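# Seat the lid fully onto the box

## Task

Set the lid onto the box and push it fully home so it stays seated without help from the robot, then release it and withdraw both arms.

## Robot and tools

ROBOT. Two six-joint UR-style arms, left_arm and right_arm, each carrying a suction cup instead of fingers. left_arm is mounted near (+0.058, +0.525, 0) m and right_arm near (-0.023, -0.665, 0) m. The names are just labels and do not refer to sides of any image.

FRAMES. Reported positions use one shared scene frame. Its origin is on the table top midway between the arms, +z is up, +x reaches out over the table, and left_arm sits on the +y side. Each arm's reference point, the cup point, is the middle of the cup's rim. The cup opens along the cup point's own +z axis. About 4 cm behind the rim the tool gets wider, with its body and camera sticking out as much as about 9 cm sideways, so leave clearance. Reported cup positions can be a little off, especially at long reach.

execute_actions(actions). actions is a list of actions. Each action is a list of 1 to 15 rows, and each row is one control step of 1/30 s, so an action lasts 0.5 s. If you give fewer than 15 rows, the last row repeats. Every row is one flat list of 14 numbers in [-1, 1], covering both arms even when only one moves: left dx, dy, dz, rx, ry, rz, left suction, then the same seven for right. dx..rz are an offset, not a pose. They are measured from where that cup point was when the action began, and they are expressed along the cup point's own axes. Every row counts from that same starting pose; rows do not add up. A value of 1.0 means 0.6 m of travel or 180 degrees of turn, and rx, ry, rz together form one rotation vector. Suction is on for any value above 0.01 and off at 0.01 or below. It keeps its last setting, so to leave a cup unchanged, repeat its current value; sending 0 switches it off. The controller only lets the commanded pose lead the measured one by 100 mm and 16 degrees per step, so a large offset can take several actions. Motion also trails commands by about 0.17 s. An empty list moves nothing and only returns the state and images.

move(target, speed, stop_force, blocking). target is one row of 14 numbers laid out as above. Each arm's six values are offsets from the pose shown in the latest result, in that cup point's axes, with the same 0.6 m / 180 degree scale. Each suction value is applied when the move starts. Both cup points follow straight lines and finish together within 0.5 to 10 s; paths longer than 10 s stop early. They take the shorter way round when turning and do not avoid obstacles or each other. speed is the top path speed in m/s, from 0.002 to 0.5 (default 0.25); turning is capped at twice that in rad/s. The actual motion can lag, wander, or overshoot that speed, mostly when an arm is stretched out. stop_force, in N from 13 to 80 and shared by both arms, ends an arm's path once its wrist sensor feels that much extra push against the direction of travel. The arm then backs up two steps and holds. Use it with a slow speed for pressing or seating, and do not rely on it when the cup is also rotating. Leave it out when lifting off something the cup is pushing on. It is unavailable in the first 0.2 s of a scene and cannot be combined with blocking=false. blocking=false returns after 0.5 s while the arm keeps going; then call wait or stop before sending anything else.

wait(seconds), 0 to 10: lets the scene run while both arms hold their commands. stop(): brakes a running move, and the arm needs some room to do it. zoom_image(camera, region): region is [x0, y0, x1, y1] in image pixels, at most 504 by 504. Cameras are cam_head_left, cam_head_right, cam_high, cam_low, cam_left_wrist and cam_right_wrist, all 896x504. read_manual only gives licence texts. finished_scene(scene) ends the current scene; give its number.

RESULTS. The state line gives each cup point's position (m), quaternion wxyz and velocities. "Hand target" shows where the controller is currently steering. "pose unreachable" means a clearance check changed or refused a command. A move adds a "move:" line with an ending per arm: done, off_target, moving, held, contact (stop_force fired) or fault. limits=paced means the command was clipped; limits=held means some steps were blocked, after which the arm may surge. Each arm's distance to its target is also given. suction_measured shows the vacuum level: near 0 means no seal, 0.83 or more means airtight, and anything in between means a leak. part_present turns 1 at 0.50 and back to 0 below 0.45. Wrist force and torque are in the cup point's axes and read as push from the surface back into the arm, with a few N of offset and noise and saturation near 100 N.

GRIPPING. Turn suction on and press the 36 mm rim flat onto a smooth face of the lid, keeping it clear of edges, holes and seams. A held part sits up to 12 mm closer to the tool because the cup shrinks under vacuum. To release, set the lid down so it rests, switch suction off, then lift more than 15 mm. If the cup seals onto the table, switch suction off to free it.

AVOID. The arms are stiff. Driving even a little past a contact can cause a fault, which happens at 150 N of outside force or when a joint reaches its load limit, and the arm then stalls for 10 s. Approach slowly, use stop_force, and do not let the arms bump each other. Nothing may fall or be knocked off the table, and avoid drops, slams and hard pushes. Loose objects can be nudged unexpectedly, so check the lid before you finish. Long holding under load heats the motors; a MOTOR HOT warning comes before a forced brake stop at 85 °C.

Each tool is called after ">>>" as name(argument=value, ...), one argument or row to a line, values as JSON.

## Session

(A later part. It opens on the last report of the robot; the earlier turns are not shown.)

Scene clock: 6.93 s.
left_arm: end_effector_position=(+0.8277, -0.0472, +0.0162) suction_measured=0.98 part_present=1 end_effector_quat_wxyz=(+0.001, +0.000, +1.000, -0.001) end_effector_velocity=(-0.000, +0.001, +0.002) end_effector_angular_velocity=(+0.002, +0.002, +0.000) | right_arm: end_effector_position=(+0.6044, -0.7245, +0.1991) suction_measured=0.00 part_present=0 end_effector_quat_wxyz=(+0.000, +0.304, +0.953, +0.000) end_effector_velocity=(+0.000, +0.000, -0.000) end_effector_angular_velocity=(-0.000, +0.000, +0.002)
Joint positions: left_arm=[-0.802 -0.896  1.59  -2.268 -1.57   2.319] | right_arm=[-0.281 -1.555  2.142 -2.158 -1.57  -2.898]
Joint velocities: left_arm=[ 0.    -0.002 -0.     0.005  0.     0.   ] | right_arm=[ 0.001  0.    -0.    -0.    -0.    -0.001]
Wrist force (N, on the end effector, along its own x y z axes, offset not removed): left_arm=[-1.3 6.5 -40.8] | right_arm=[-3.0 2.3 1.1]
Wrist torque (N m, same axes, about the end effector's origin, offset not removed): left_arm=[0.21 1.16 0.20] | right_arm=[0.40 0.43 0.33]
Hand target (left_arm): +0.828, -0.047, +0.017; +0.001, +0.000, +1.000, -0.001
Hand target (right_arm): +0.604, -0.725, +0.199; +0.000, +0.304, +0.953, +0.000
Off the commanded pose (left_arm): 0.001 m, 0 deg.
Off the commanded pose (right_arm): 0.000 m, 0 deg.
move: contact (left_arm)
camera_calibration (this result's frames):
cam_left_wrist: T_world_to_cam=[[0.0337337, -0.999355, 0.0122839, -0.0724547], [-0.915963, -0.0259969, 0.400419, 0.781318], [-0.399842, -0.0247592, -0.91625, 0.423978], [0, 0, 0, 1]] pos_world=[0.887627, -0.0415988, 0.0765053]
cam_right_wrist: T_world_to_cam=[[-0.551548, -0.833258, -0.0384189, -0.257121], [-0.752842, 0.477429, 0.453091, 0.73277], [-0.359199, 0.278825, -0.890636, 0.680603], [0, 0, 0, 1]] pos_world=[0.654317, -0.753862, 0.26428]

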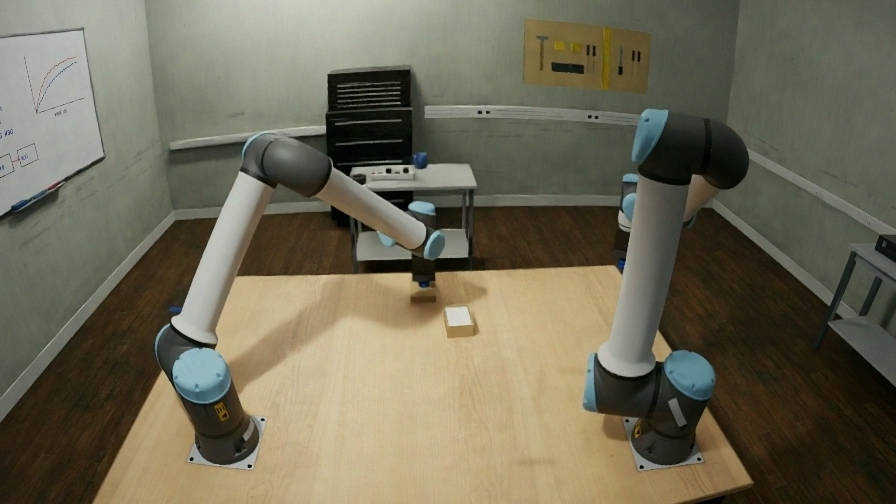

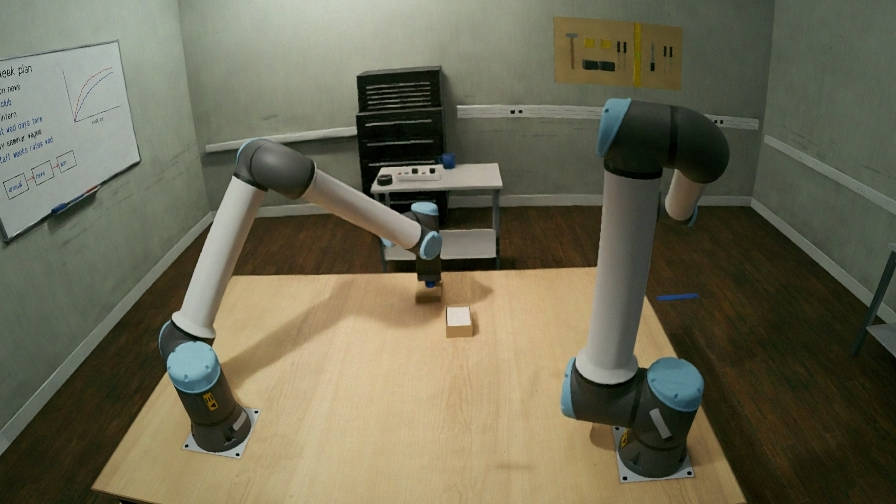

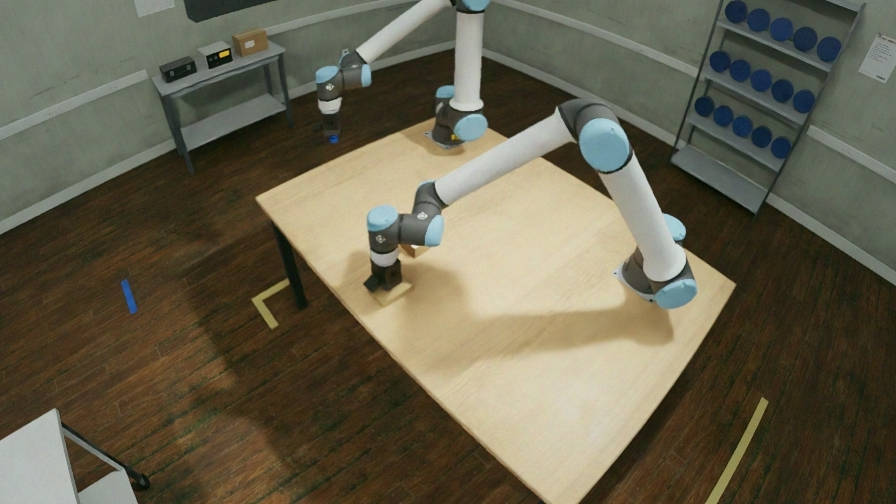

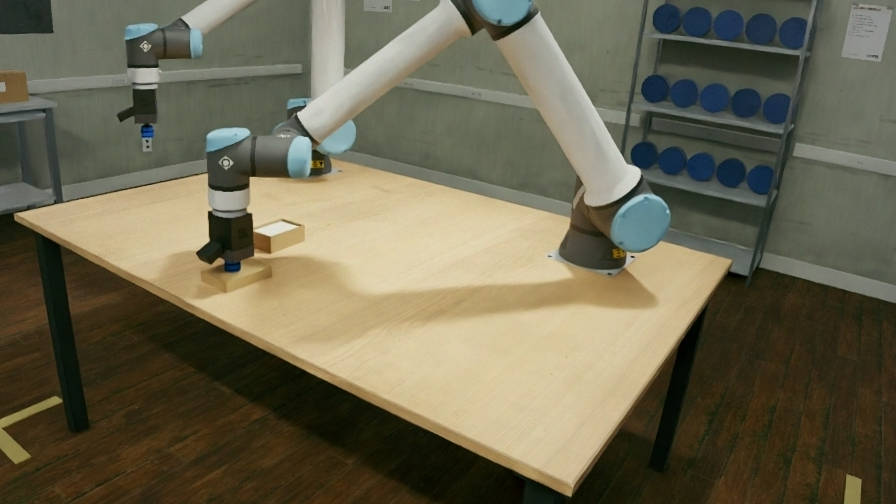

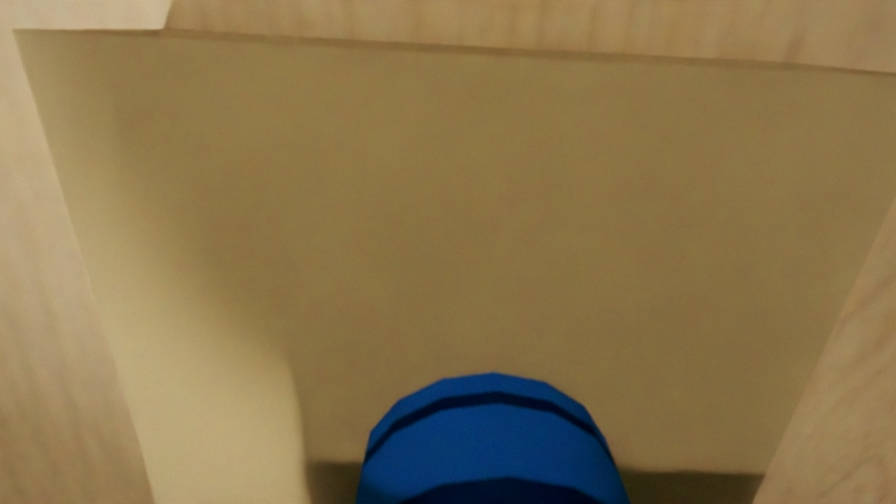

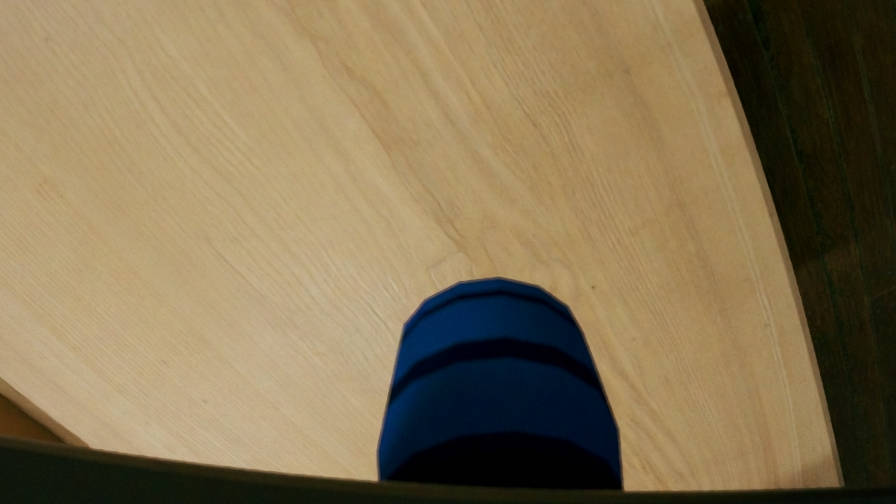

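>>> move(
  target=[0,0,-0.12,0,0,0,1,0.278,0.385,0,0,0,-0.1,0],
)

>>> move(
  target=[0.37,0.33,0,0,0,0,1,0.124,0.458,0,0,0,-0.097,0],
)

Scene clock: 9.30 s.
left_arm: end_effector_position=(+0.8276, -0.0471, +0.0882) suction_measured=0.98 part_present=1 end_effector_quat_wxyz=(+0.001, +0.000, +1.000, -0.001) end_effector_velocity=(+0.001, -0.000, +0.001) end_effector_angular_velocity=(-0.001, -0.001, +0.000) | right_arm: end_effector_position=(+0.6021, -0.4394, +0.1991) suction_measured=0.00 part_present=0 end_effector_quat_wxyz=(+0.000, +0.152, +0.988, +0.001) end_effector_velocity=(+0.000, +0.002, -0.001) end_effector_angular_velocity=(-0.000, +0.002, +0.004)
Joint positions: left_arm=[-0.802 -0.966  1.559 -2.167 -1.57   2.319] | right_arm=[ 0.175 -1.498  2.082 -2.155 -1.57  -2.756]
Joint velocities: left_arm=[ 0.    -0.001 -0.001  0.     0.    -0.   ] | right_arm=[ 0.004  0.004 -0.002  0.    -0.     0.   ]
Wrist force (N, on the end effector, along its own x y z axes, offset not removed): left_arm=[-3.3 3.9 0.3] | right_arm=[-1.0 -0.8 3.4]
Wrist torque (N m, same axes, about the end effector's origin, offset not removed): left_arm=[0.50 0.60 0.26] | right_arm=[-0.11 0.02 0.37]
Hand target (left_arm): +0.828, -0.047, +0.088; +0.001, +0.000, +1.000, -0.001
Hand target (right_arm): +0.602, -0.439, +0.199; +0.000, +0.151, +0.988, +0.000
Off the commanded pose (left_arm): 0.000 m, 0 deg.
Off the commanded pose (right_arm): 0.000 m, 0 deg.
move: done
camera_calibration (this result's frames):
cam_left_wrist: T_world_to_cam=[[0.0337337, -0.999355, 0.0122825, -0.07324], [-0.915963, -0.0259974, 0.40042, 0.752435], [-0.399843, -0.024758, -0.916249, 0.489857], [0, 0, 0, 1]] pos_world=[0.887539, -0.0415036, 0.148441]
cam_right_wrist: T_world_to_cam=[[-0.267354, -0.962833, -0.038402, -0.248891], [-0.8634, 0.221668, 0.453214, 0.549114], [-0.427857, 0.154325, -0.890574, 0.586855], [0, 0, 0, 1]] pos_world=[0.658653, -0.451928, 0.264214]

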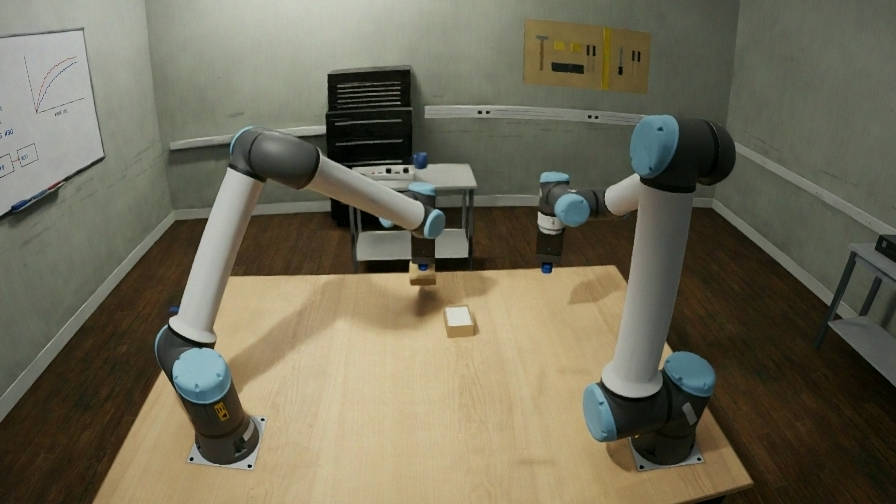

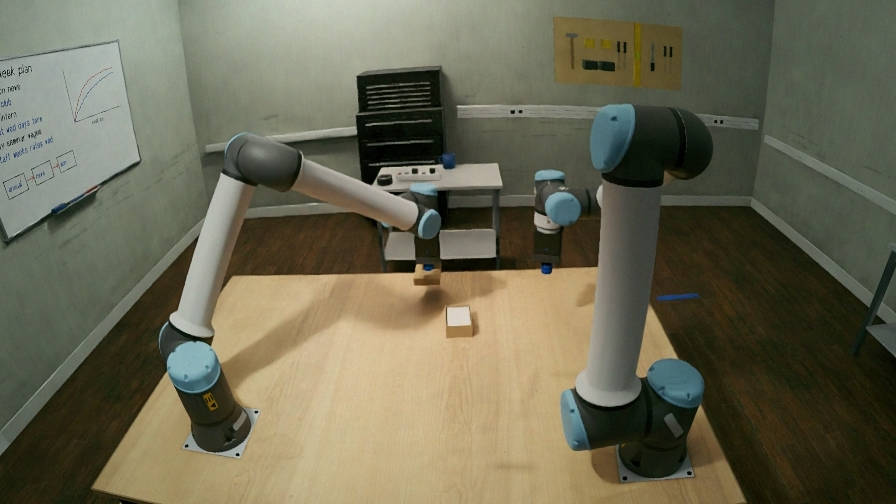

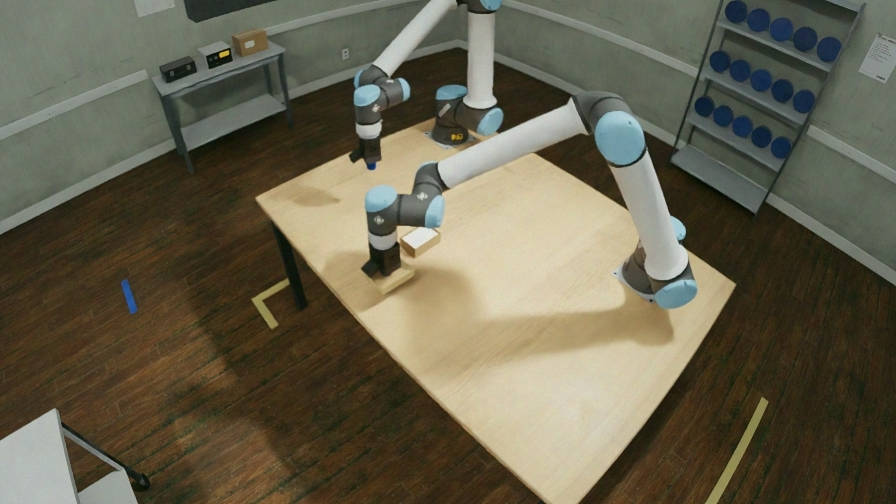

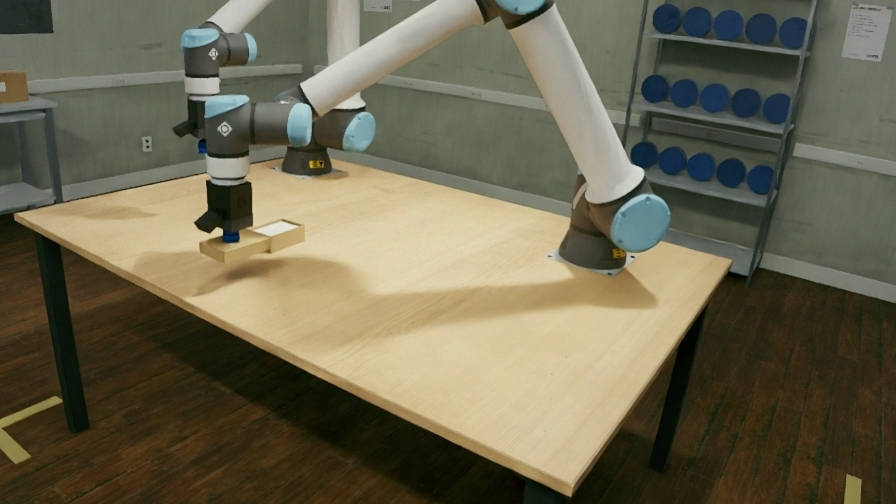

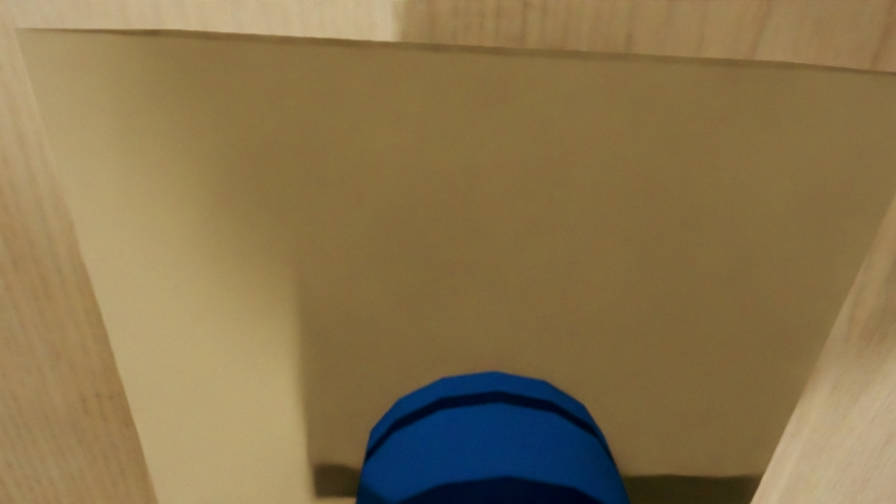

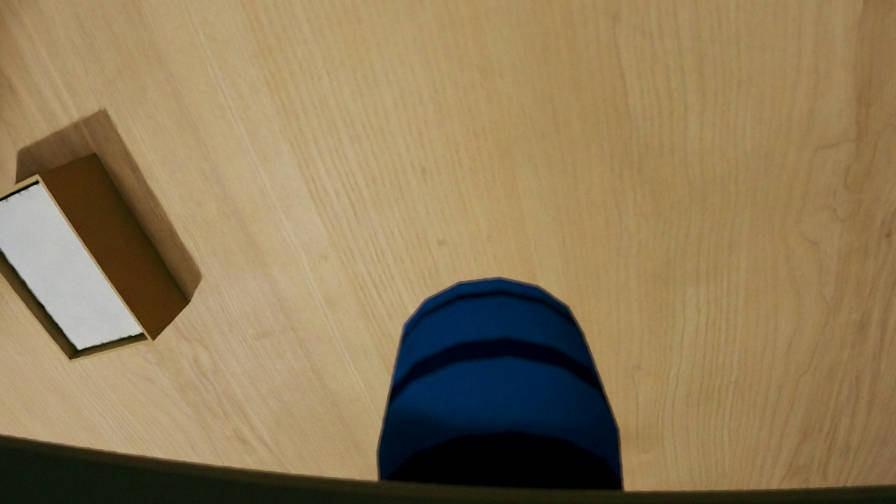

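Scene clock: 11.17 s.
left_arm: end_effector_position=(+0.6060, +0.1509, +0.0876) suction_measured=0.98 part_present=1 end_effector_quat_wxyz=(+0.001, +0.000, +1.000, -0.001) end_effector_velocity=(-0.002, +0.001, +0.001) end_effector_angular_velocity=(-0.000, -0.001, -0.001) | right_arm: end_effector_position=(+0.6131, -0.1549, +0.1988) suction_measured=0.00 part_present=0 end_effector_quat_wxyz=(-0.000, -0.000, +1.000, +0.000) end_effector_velocity=(+0.001, +0.002, +0.000) end_effector_angular_velocity=(+0.000, -0.000, +0.002)
Joint positions: left_arm=[-0.845 -1.362  2.176 -2.387 -1.57   2.276] | right_arm=[ 0.554 -1.267  1.797 -2.101 -1.57  -2.681]
Joint velocities: left_arm=[-0.001 -0.004  0.004 -0.001  0.001 -0.001] | right_arm=[ 0.002  0.002 -0.003  0.001  0.    -0.   ]
Wrist force (N, on the end effector, along its own x y z axes, offset not removed): left_arm=[-3.3 0.5 2.3] | right_arm=[-4.1 2.8 2.2]
Wrist torque (N m, same axes, about the end effector's origin, offset not removed): left_arm=[-0.12 0.65 0.19] | right_arm=[0.35 0.58 0.27]
Hand target (left_arm): +0.606, +0.151, +0.088; +0.001, +0.000, +1.000, -0.001
Hand target (right_arm): +0.613, -0.155, +0.199; -0.000, -0.000, +1.000, +0.000
Off the commanded pose (left_arm): 0.000 m, 0 deg.
Off the commanded pose (right_arm): 0.001 m, 0 deg.
move: done
camera_calibration (this result's frames):
cam_left_wrist: T_world_to_cam=[[0.0337269, -0.999355, 0.0123684, 0.132115], [-0.915903, -0.0259531, 0.400559, 0.55478], [-0.39998, -0.0248379, -0.916187, 0.405732], [0, 0, 0, 1]] pos_world=[0.665954, 0.156505, 0.14787]
cam_right_wrist: T_world_to_cam=[[0.0336356, -0.998697, -0.0383763, -0.16206], [-0.890115, -0.0473959, 0.453265, 0.470266], [-0.454493, 0.0189135, -0.890549, 0.542775], [0, 0, 0, 1]] pos_world=[0.670729, -0.149825, 0.263994]

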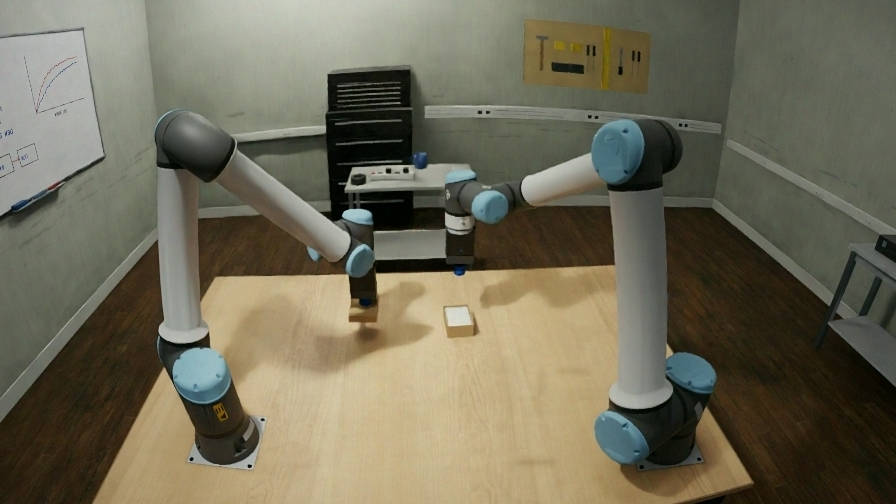

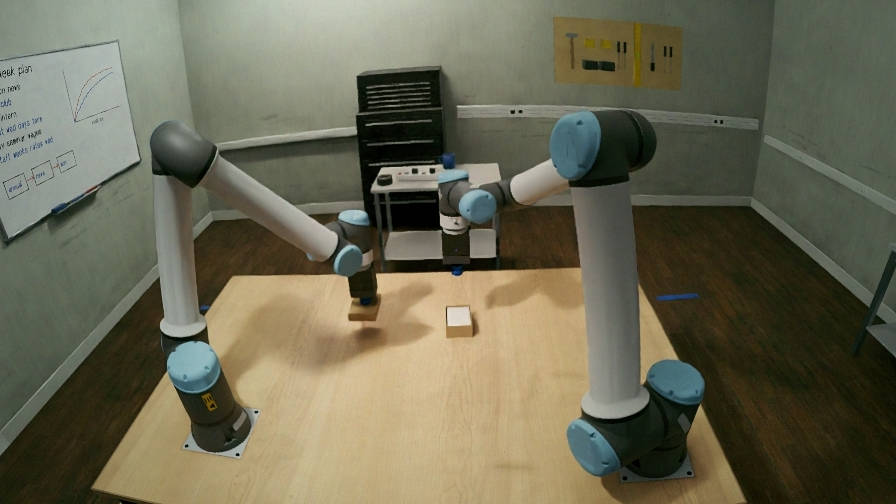

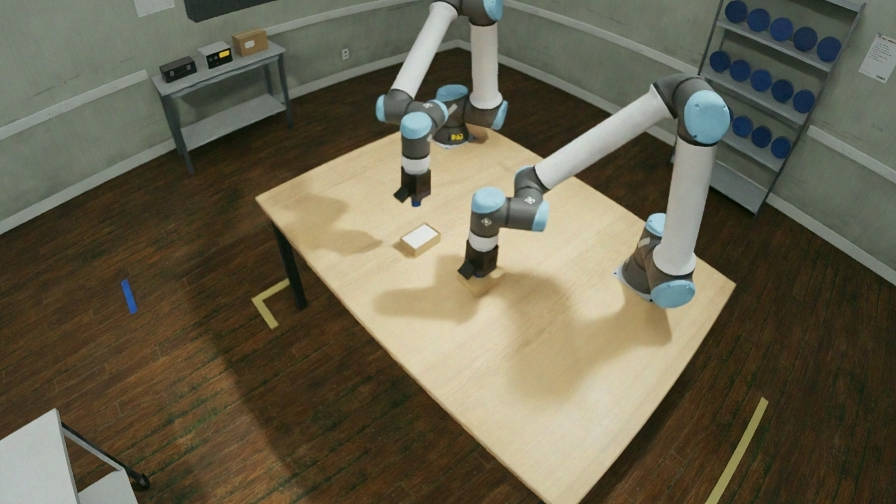

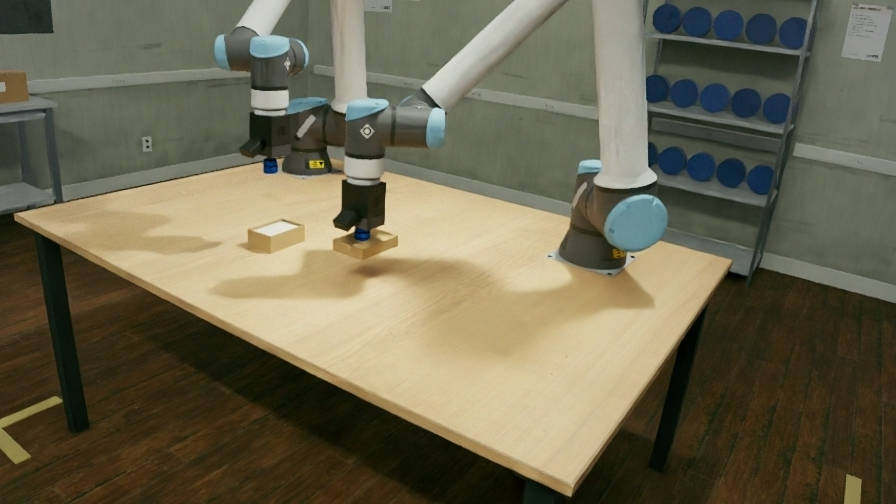

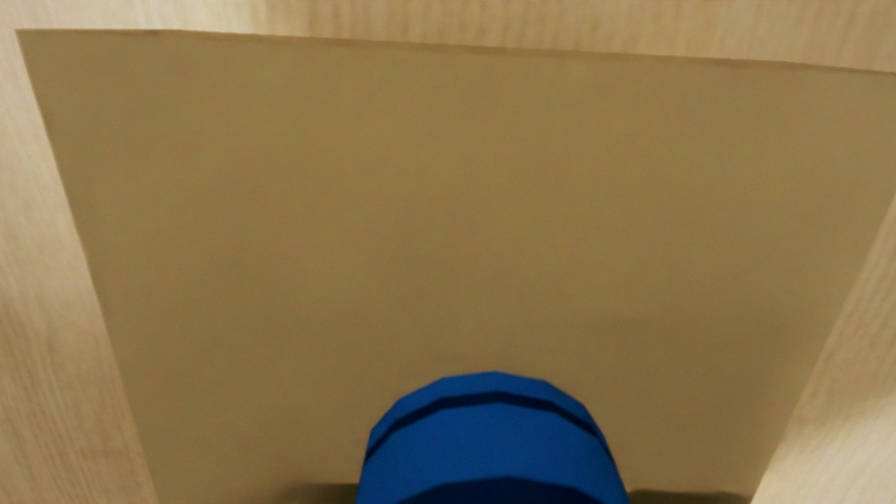

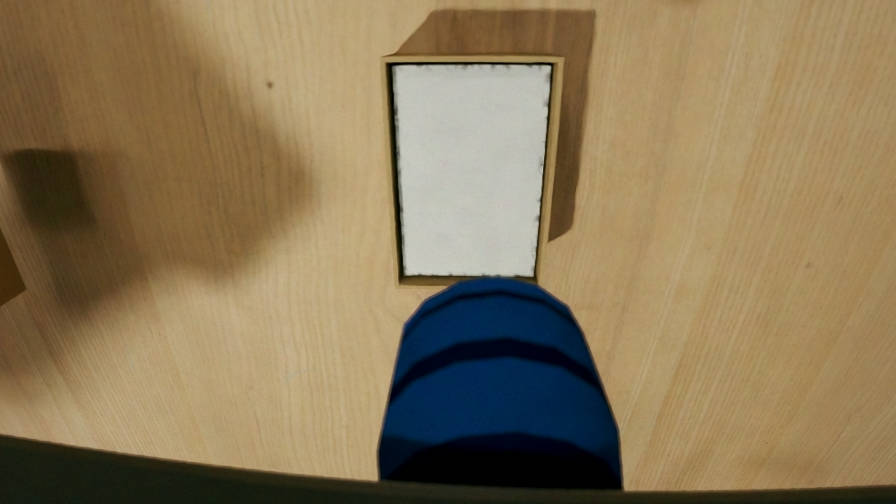

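>>> move(
  target=[0.008,-0.51,0.02,0,0,-0.015,1,-0.08,-0.42,0,0,0,0,0],
)

>>> zoom_image(
  camera="cam_head_left",
  region=[420,280,500,345],
)

>>> zoom_image(
  camera="cam_low",
  region=[230,190,330,265],
)

>>> zoom_image(
  camera="cam_head_right",
  region=[420,280,500,345],
)

Scene clock: 13.73 s.
left_arm: end_effector_position=(+0.6007, -0.1550, +0.0760) suction_measured=0.98 part_present=1 end_effector_quat_wxyz=(+0.001, -0.023, +1.000, -0.001) end_effector_velocity=(+0.001, -0.002, -0.000) end_effector_angular_velocity=(+0.000, -0.000, +0.001) | right_arm: end_effector_position=(+0.6614, -0.4069, +0.1990) suction_measured=0.00 part_present=0 end_effector_quat_wxyz=(+0.000, -0.000, +1.000, +0.001) end_effector_velocity=(+0.000, -0.002, +0.000) end_effector_angular_velocity=(-0.000, -0.001, +0.000)
Joint positions: left_arm=[-1.079 -1.073  1.768 -2.268 -1.57   1.995] | right_arm=[ 0.214 -1.393  1.96  -2.139 -1.57  -3.021]
Joint velocities: left_arm=[-0.     0.003 -0.004  0.002  0.    -0.001] | right_arm=[-0.003 -0.001  0.    -0.    -0.    -0.003]
Wrist force (N, on the end effector, along its own x y z axes, offset not removed): left_arm=[-2.7 3.0 0.7] | right_arm=[-0.8 4.9 -0.2]
Wrist torque (N m, same axes, about the end effector's origin, offset not removed): left_arm=[0.23 0.62 0.29] | right_arm=[0.66 0.00 0.29]
Hand target (left_arm): +0.601, -0.155, +0.076; +0.001, -0.024, +1.000, -0.001
Hand target (right_arm): +0.661, -0.407, +0.199; +0.000, -0.000, +1.000, +0.001
Off the commanded pose (left_arm): 0.001 m, 0 deg.
Off the commanded pose (right_arm): 0.000 m, 0 deg.
move: done
camera_calibration (this result's frames):
cam_left_wrist: T_world_to_cam=[[0.0807407, -0.996652, 0.0128551, -0.201057], [-0.913465, -0.0688286, 0.401054, 0.538555], [-0.398827, -0.0441241, -0.915964, 0.3817], [0, 0, 0, 1]] pos_world=[0.660417, -0.146474, 0.136218]
cam_right_wrist: T_world_to_cam=[[0.0336366, -0.998697, -0.0383739, -0.415425], [-0.89027, -0.0473893, 0.452961, 0.501463], [-0.45419, 0.0189271, -0.890704, 0.569455], [0, 0, 0, 1]] pos_world=[0.719051, -0.401898, 0.264131]

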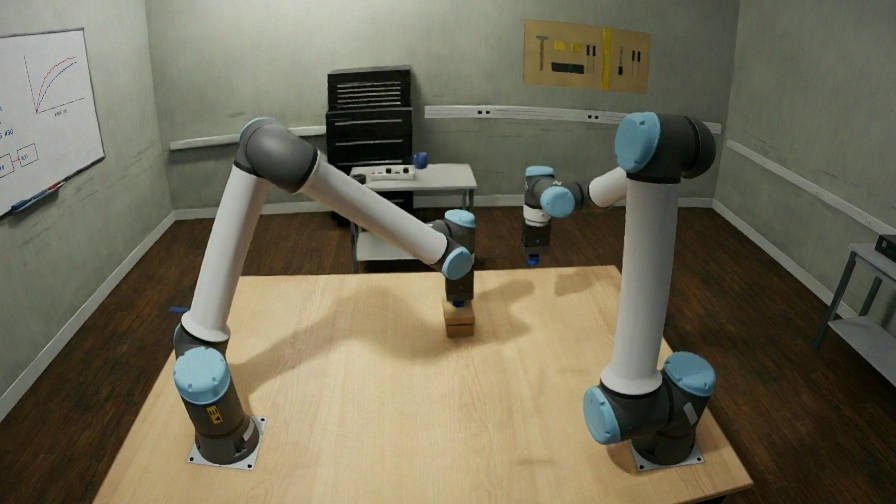

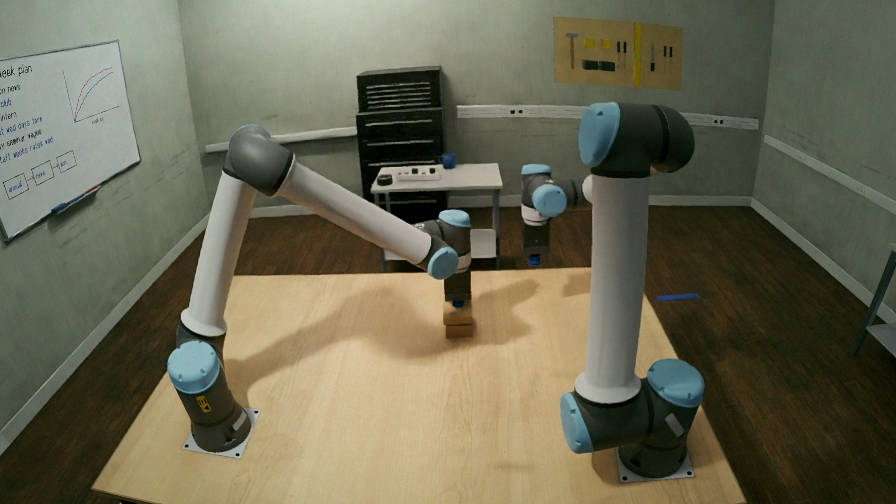

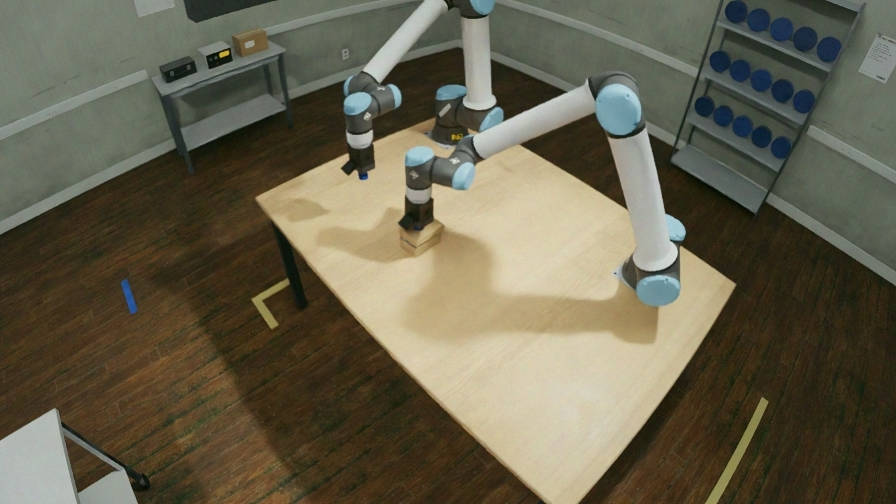

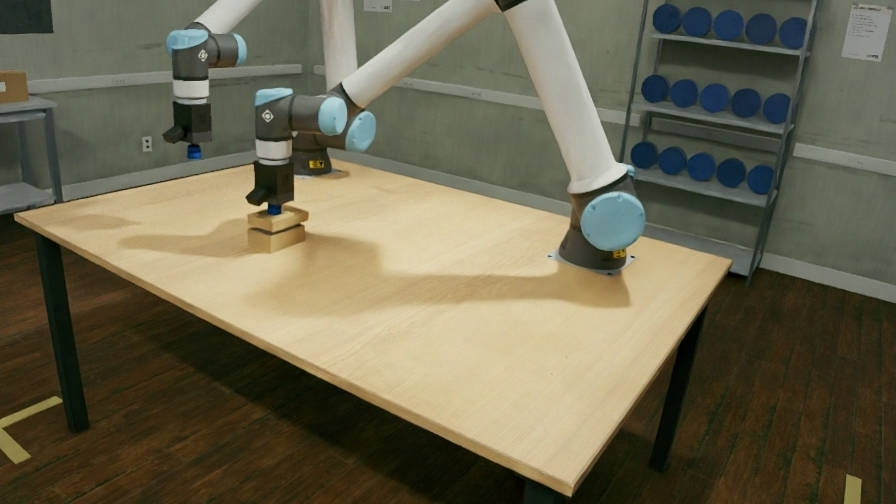

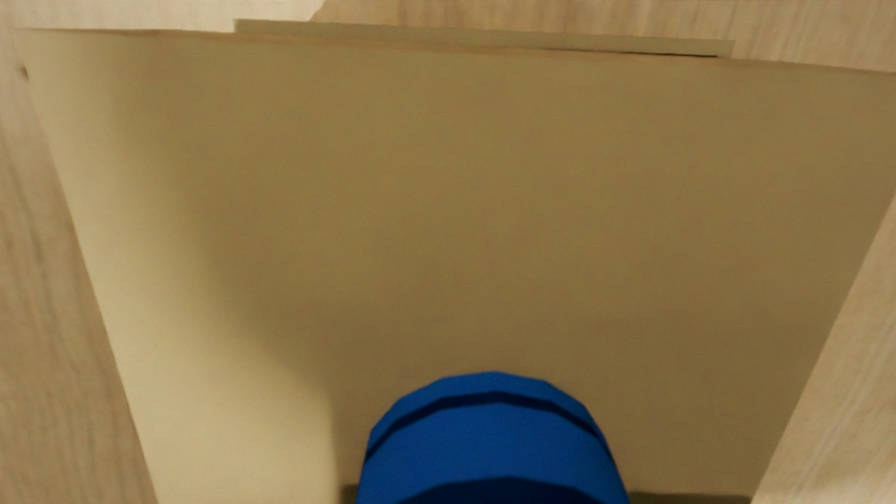

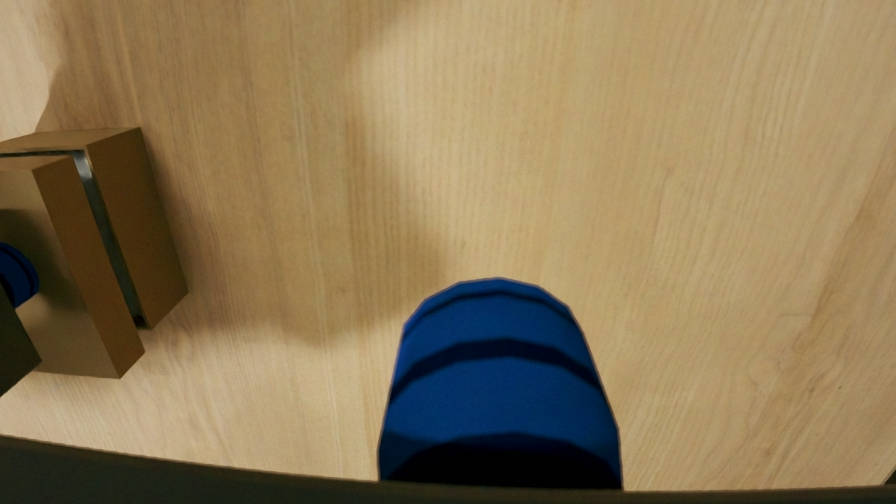

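Region (420, 280, 500, 345) of cam_head_left's 896x504 image, scaled by 6.300, with more detail than that image has; it fills the top 410 rows of this view, and the rest is white.

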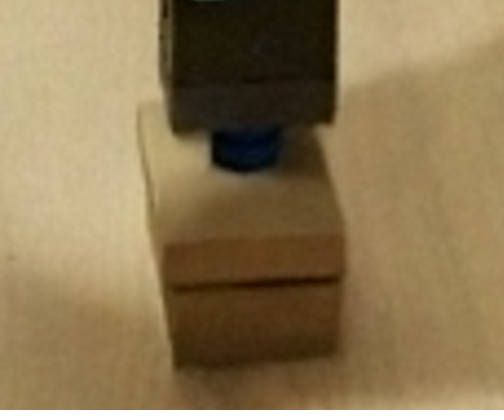

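Region (230, 190, 330, 265) of cam_low's 896x504 image, scaled by 5.040, with more detail than that image has; it fills the top 378 rows of this view, and the rest is white.

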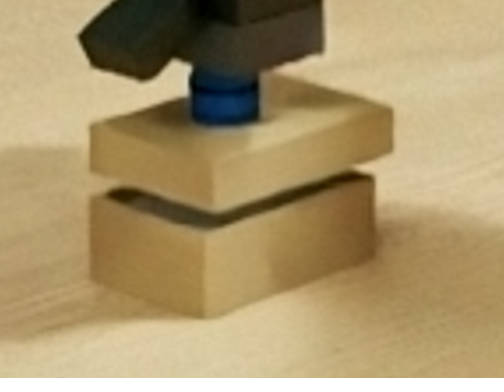

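Region (420, 280, 500, 345) of cam_head_right's 896x504 image, scaled by 6.300, with more detail than that image has; it fills the top 410 rows of this view, and the rest is white.

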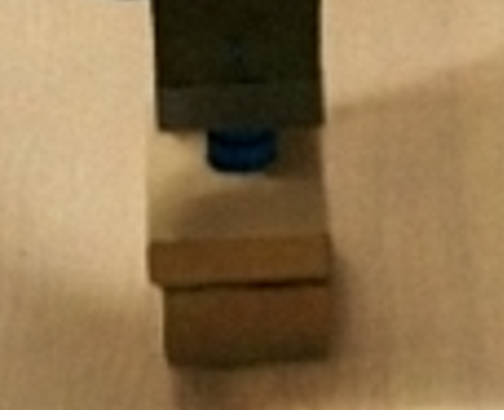

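>>> move(
  target=[-0.0098,-0.003,0.012,0,0,-0.0025,1,0,-0.1,0,0,0,0,0],
  speed=0.1,
)

>>> zoom_image(
  camera="cam_low",
  region=[230,190,330,265],
)

>>> zoom_image(
  camera="cam_head_right",
  region=[420,280,500,345],
)

Scene clock: 15.20 s.
left_arm: end_effector_position=(+0.6067, -0.1565, +0.0688) suction_measured=0.98 part_present=1 end_effector_quat_wxyz=(+0.001, -0.027, +1.000, -0.001) end_effector_velocity=(+0.001, +0.000, -0.000) end_effector_angular_velocity=(-0.000, +0.000, +0.001) | right_arm: end_effector_position=(+0.6615, -0.4668, +0.1990) suction_measured=0.00 part_present=0 end_effector_quat_wxyz=(+0.000, -0.000, +1.000, +0.000) end_effector_velocity=(-0.000, -0.002, +0.000) end_effector_angular_velocity=(+0.001, +0.000, -0.000)
Joint positions: left_arm=[-1.074 -1.059  1.76  -2.275 -1.57   1.993] | right_arm=[ 0.129 -1.422  1.995 -2.145 -1.57  -3.107]
Joint velocities: left_arm=[ 0.001  0.001 -0.    -0.    -0.    -0.   ] | right_arm=[-0.003 -0.001  0.001 -0.     0.001 -0.003]
Wrist force (N, on the end effector, along its own x y z axes, offset not removed): left_arm=[-5.7 3.3 1.5] | right_arm=[-2.7 2.0 1.8]
Wrist torque (N m, same axes, about the end effector's origin, offset not removed): left_arm=[0.49 1.11 0.17] | right_arm=[0.28 0.31 0.23]
Hand target (left_arm): +0.607, -0.157, +0.069; +0.001, -0.027, +1.000, -0.001
Hand target (right_arm): +0.661, -0.467, +0.199; +0.000, -0.000, +1.000, +0.000
Off the commanded pose (left_arm): 0.000 m, 0 deg.
Off the commanded pose (right_arm): 0.000 m, 0 deg.
move: done
camera_calibration (this result's frames):
cam_left_wrist: T_world_to_cam=[[0.0885324, -0.99599, 0.0128582, -0.207595], [-0.912899, -0.0759688, 0.401055, 0.545289], [-0.39847, -0.0472445, -0.915964, 0.376735], [0, 0, 0, 1]] pos_world=[0.66629, -0.147539, 0.129055]
cam_right_wrist: T_world_to_cam=[[0.0336265, -0.998699, -0.038327, -0.475193], [-0.890307, -0.0473575, 0.452892, 0.498734], [-0.454118, 0.0188936, -0.890741, 0.570588], [0, 0, 0, 1]] pos_world=[0.719119, -0.461736, 0.264161]

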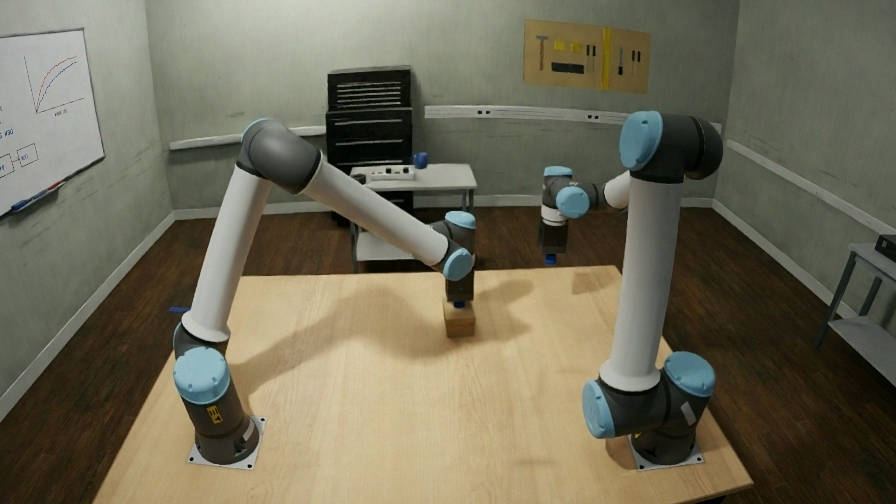

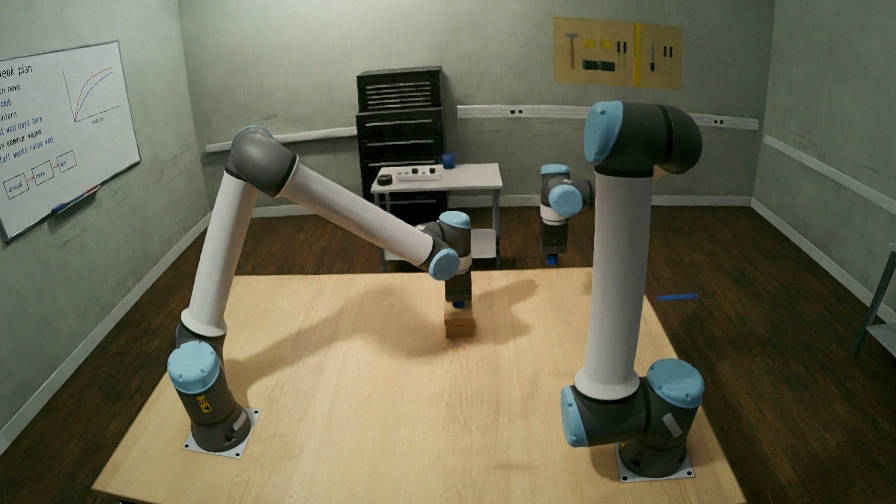

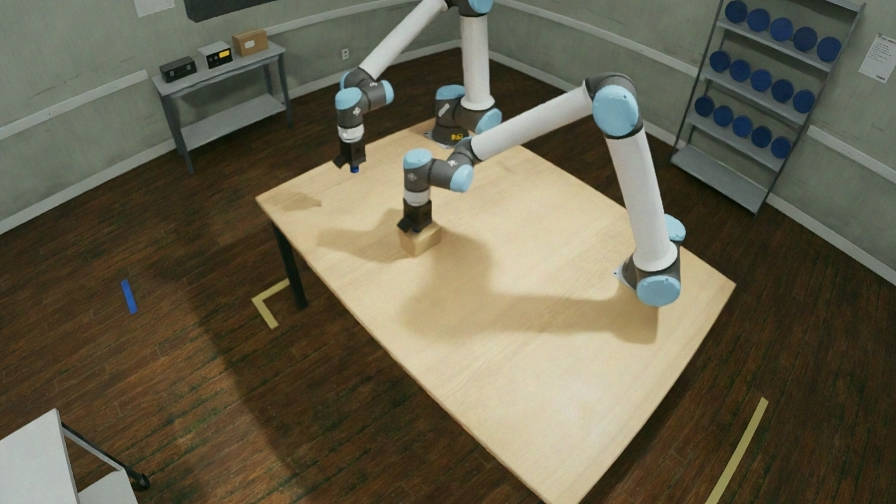

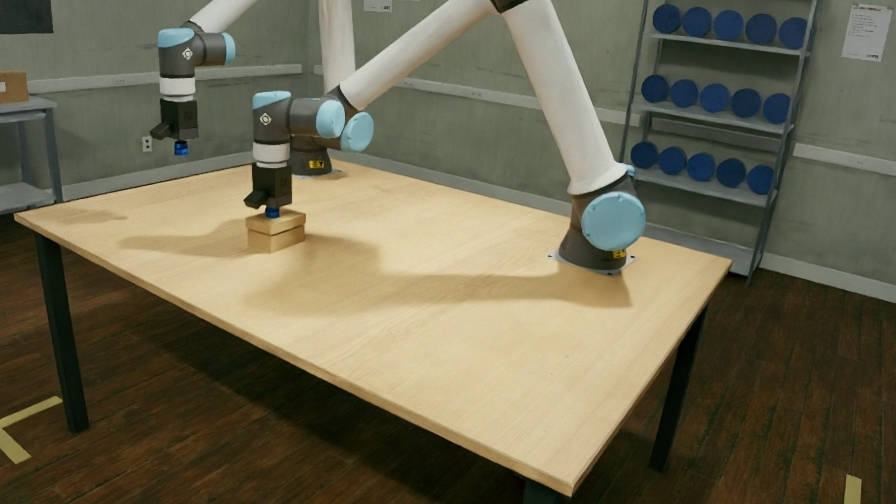

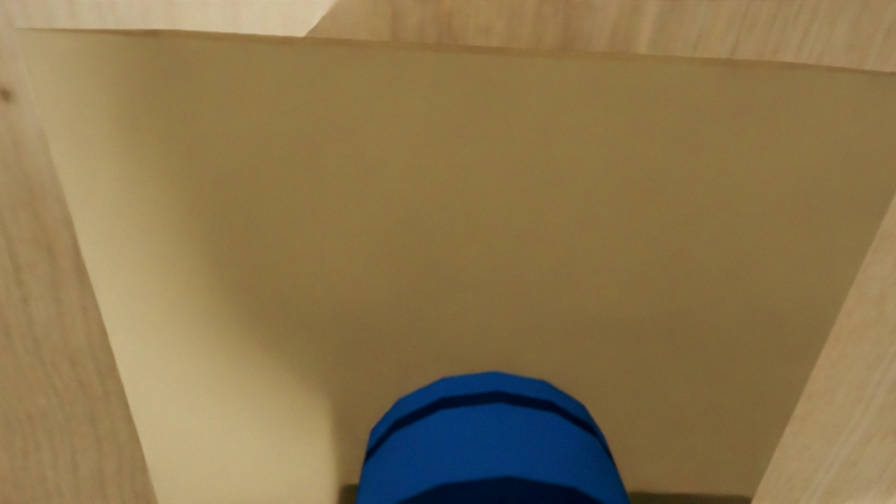

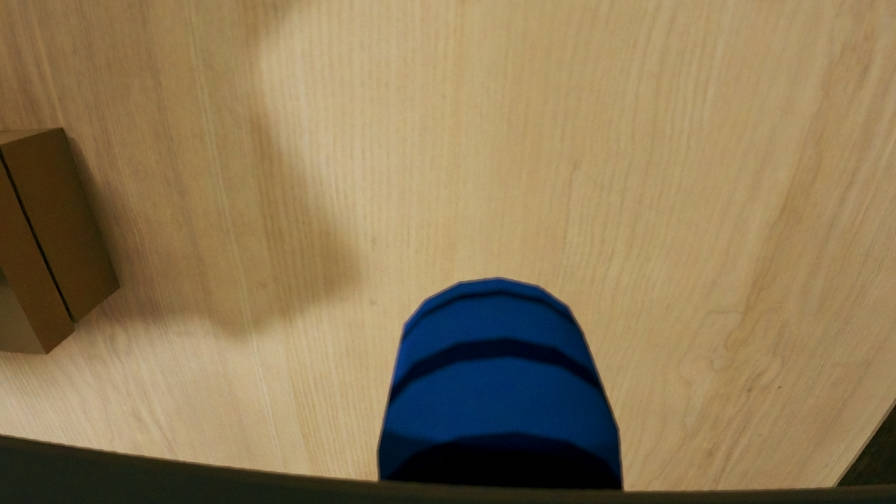

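Region (230, 190, 330, 265) of cam_low's 896x504 image, scaled by 5.040, with more detail than that image has; it fills the top 378 rows of this view, and the rest is white.

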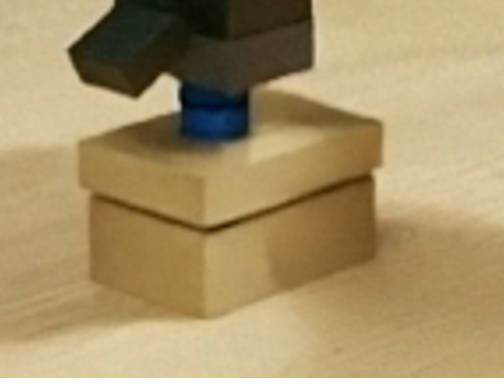

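Region (420, 280, 500, 345) of cam_head_right's 896x504 image, scaled by 6.300, with more detail than that image has; it fills the top 410 rows of this view, and the rest is white.

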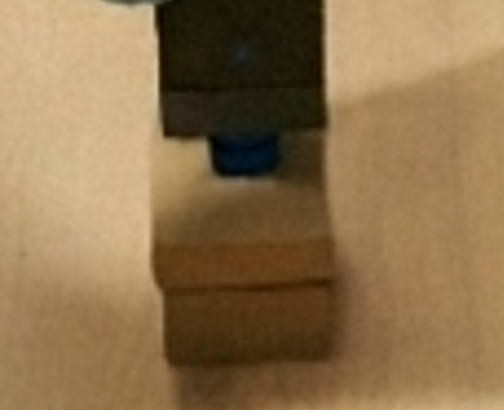

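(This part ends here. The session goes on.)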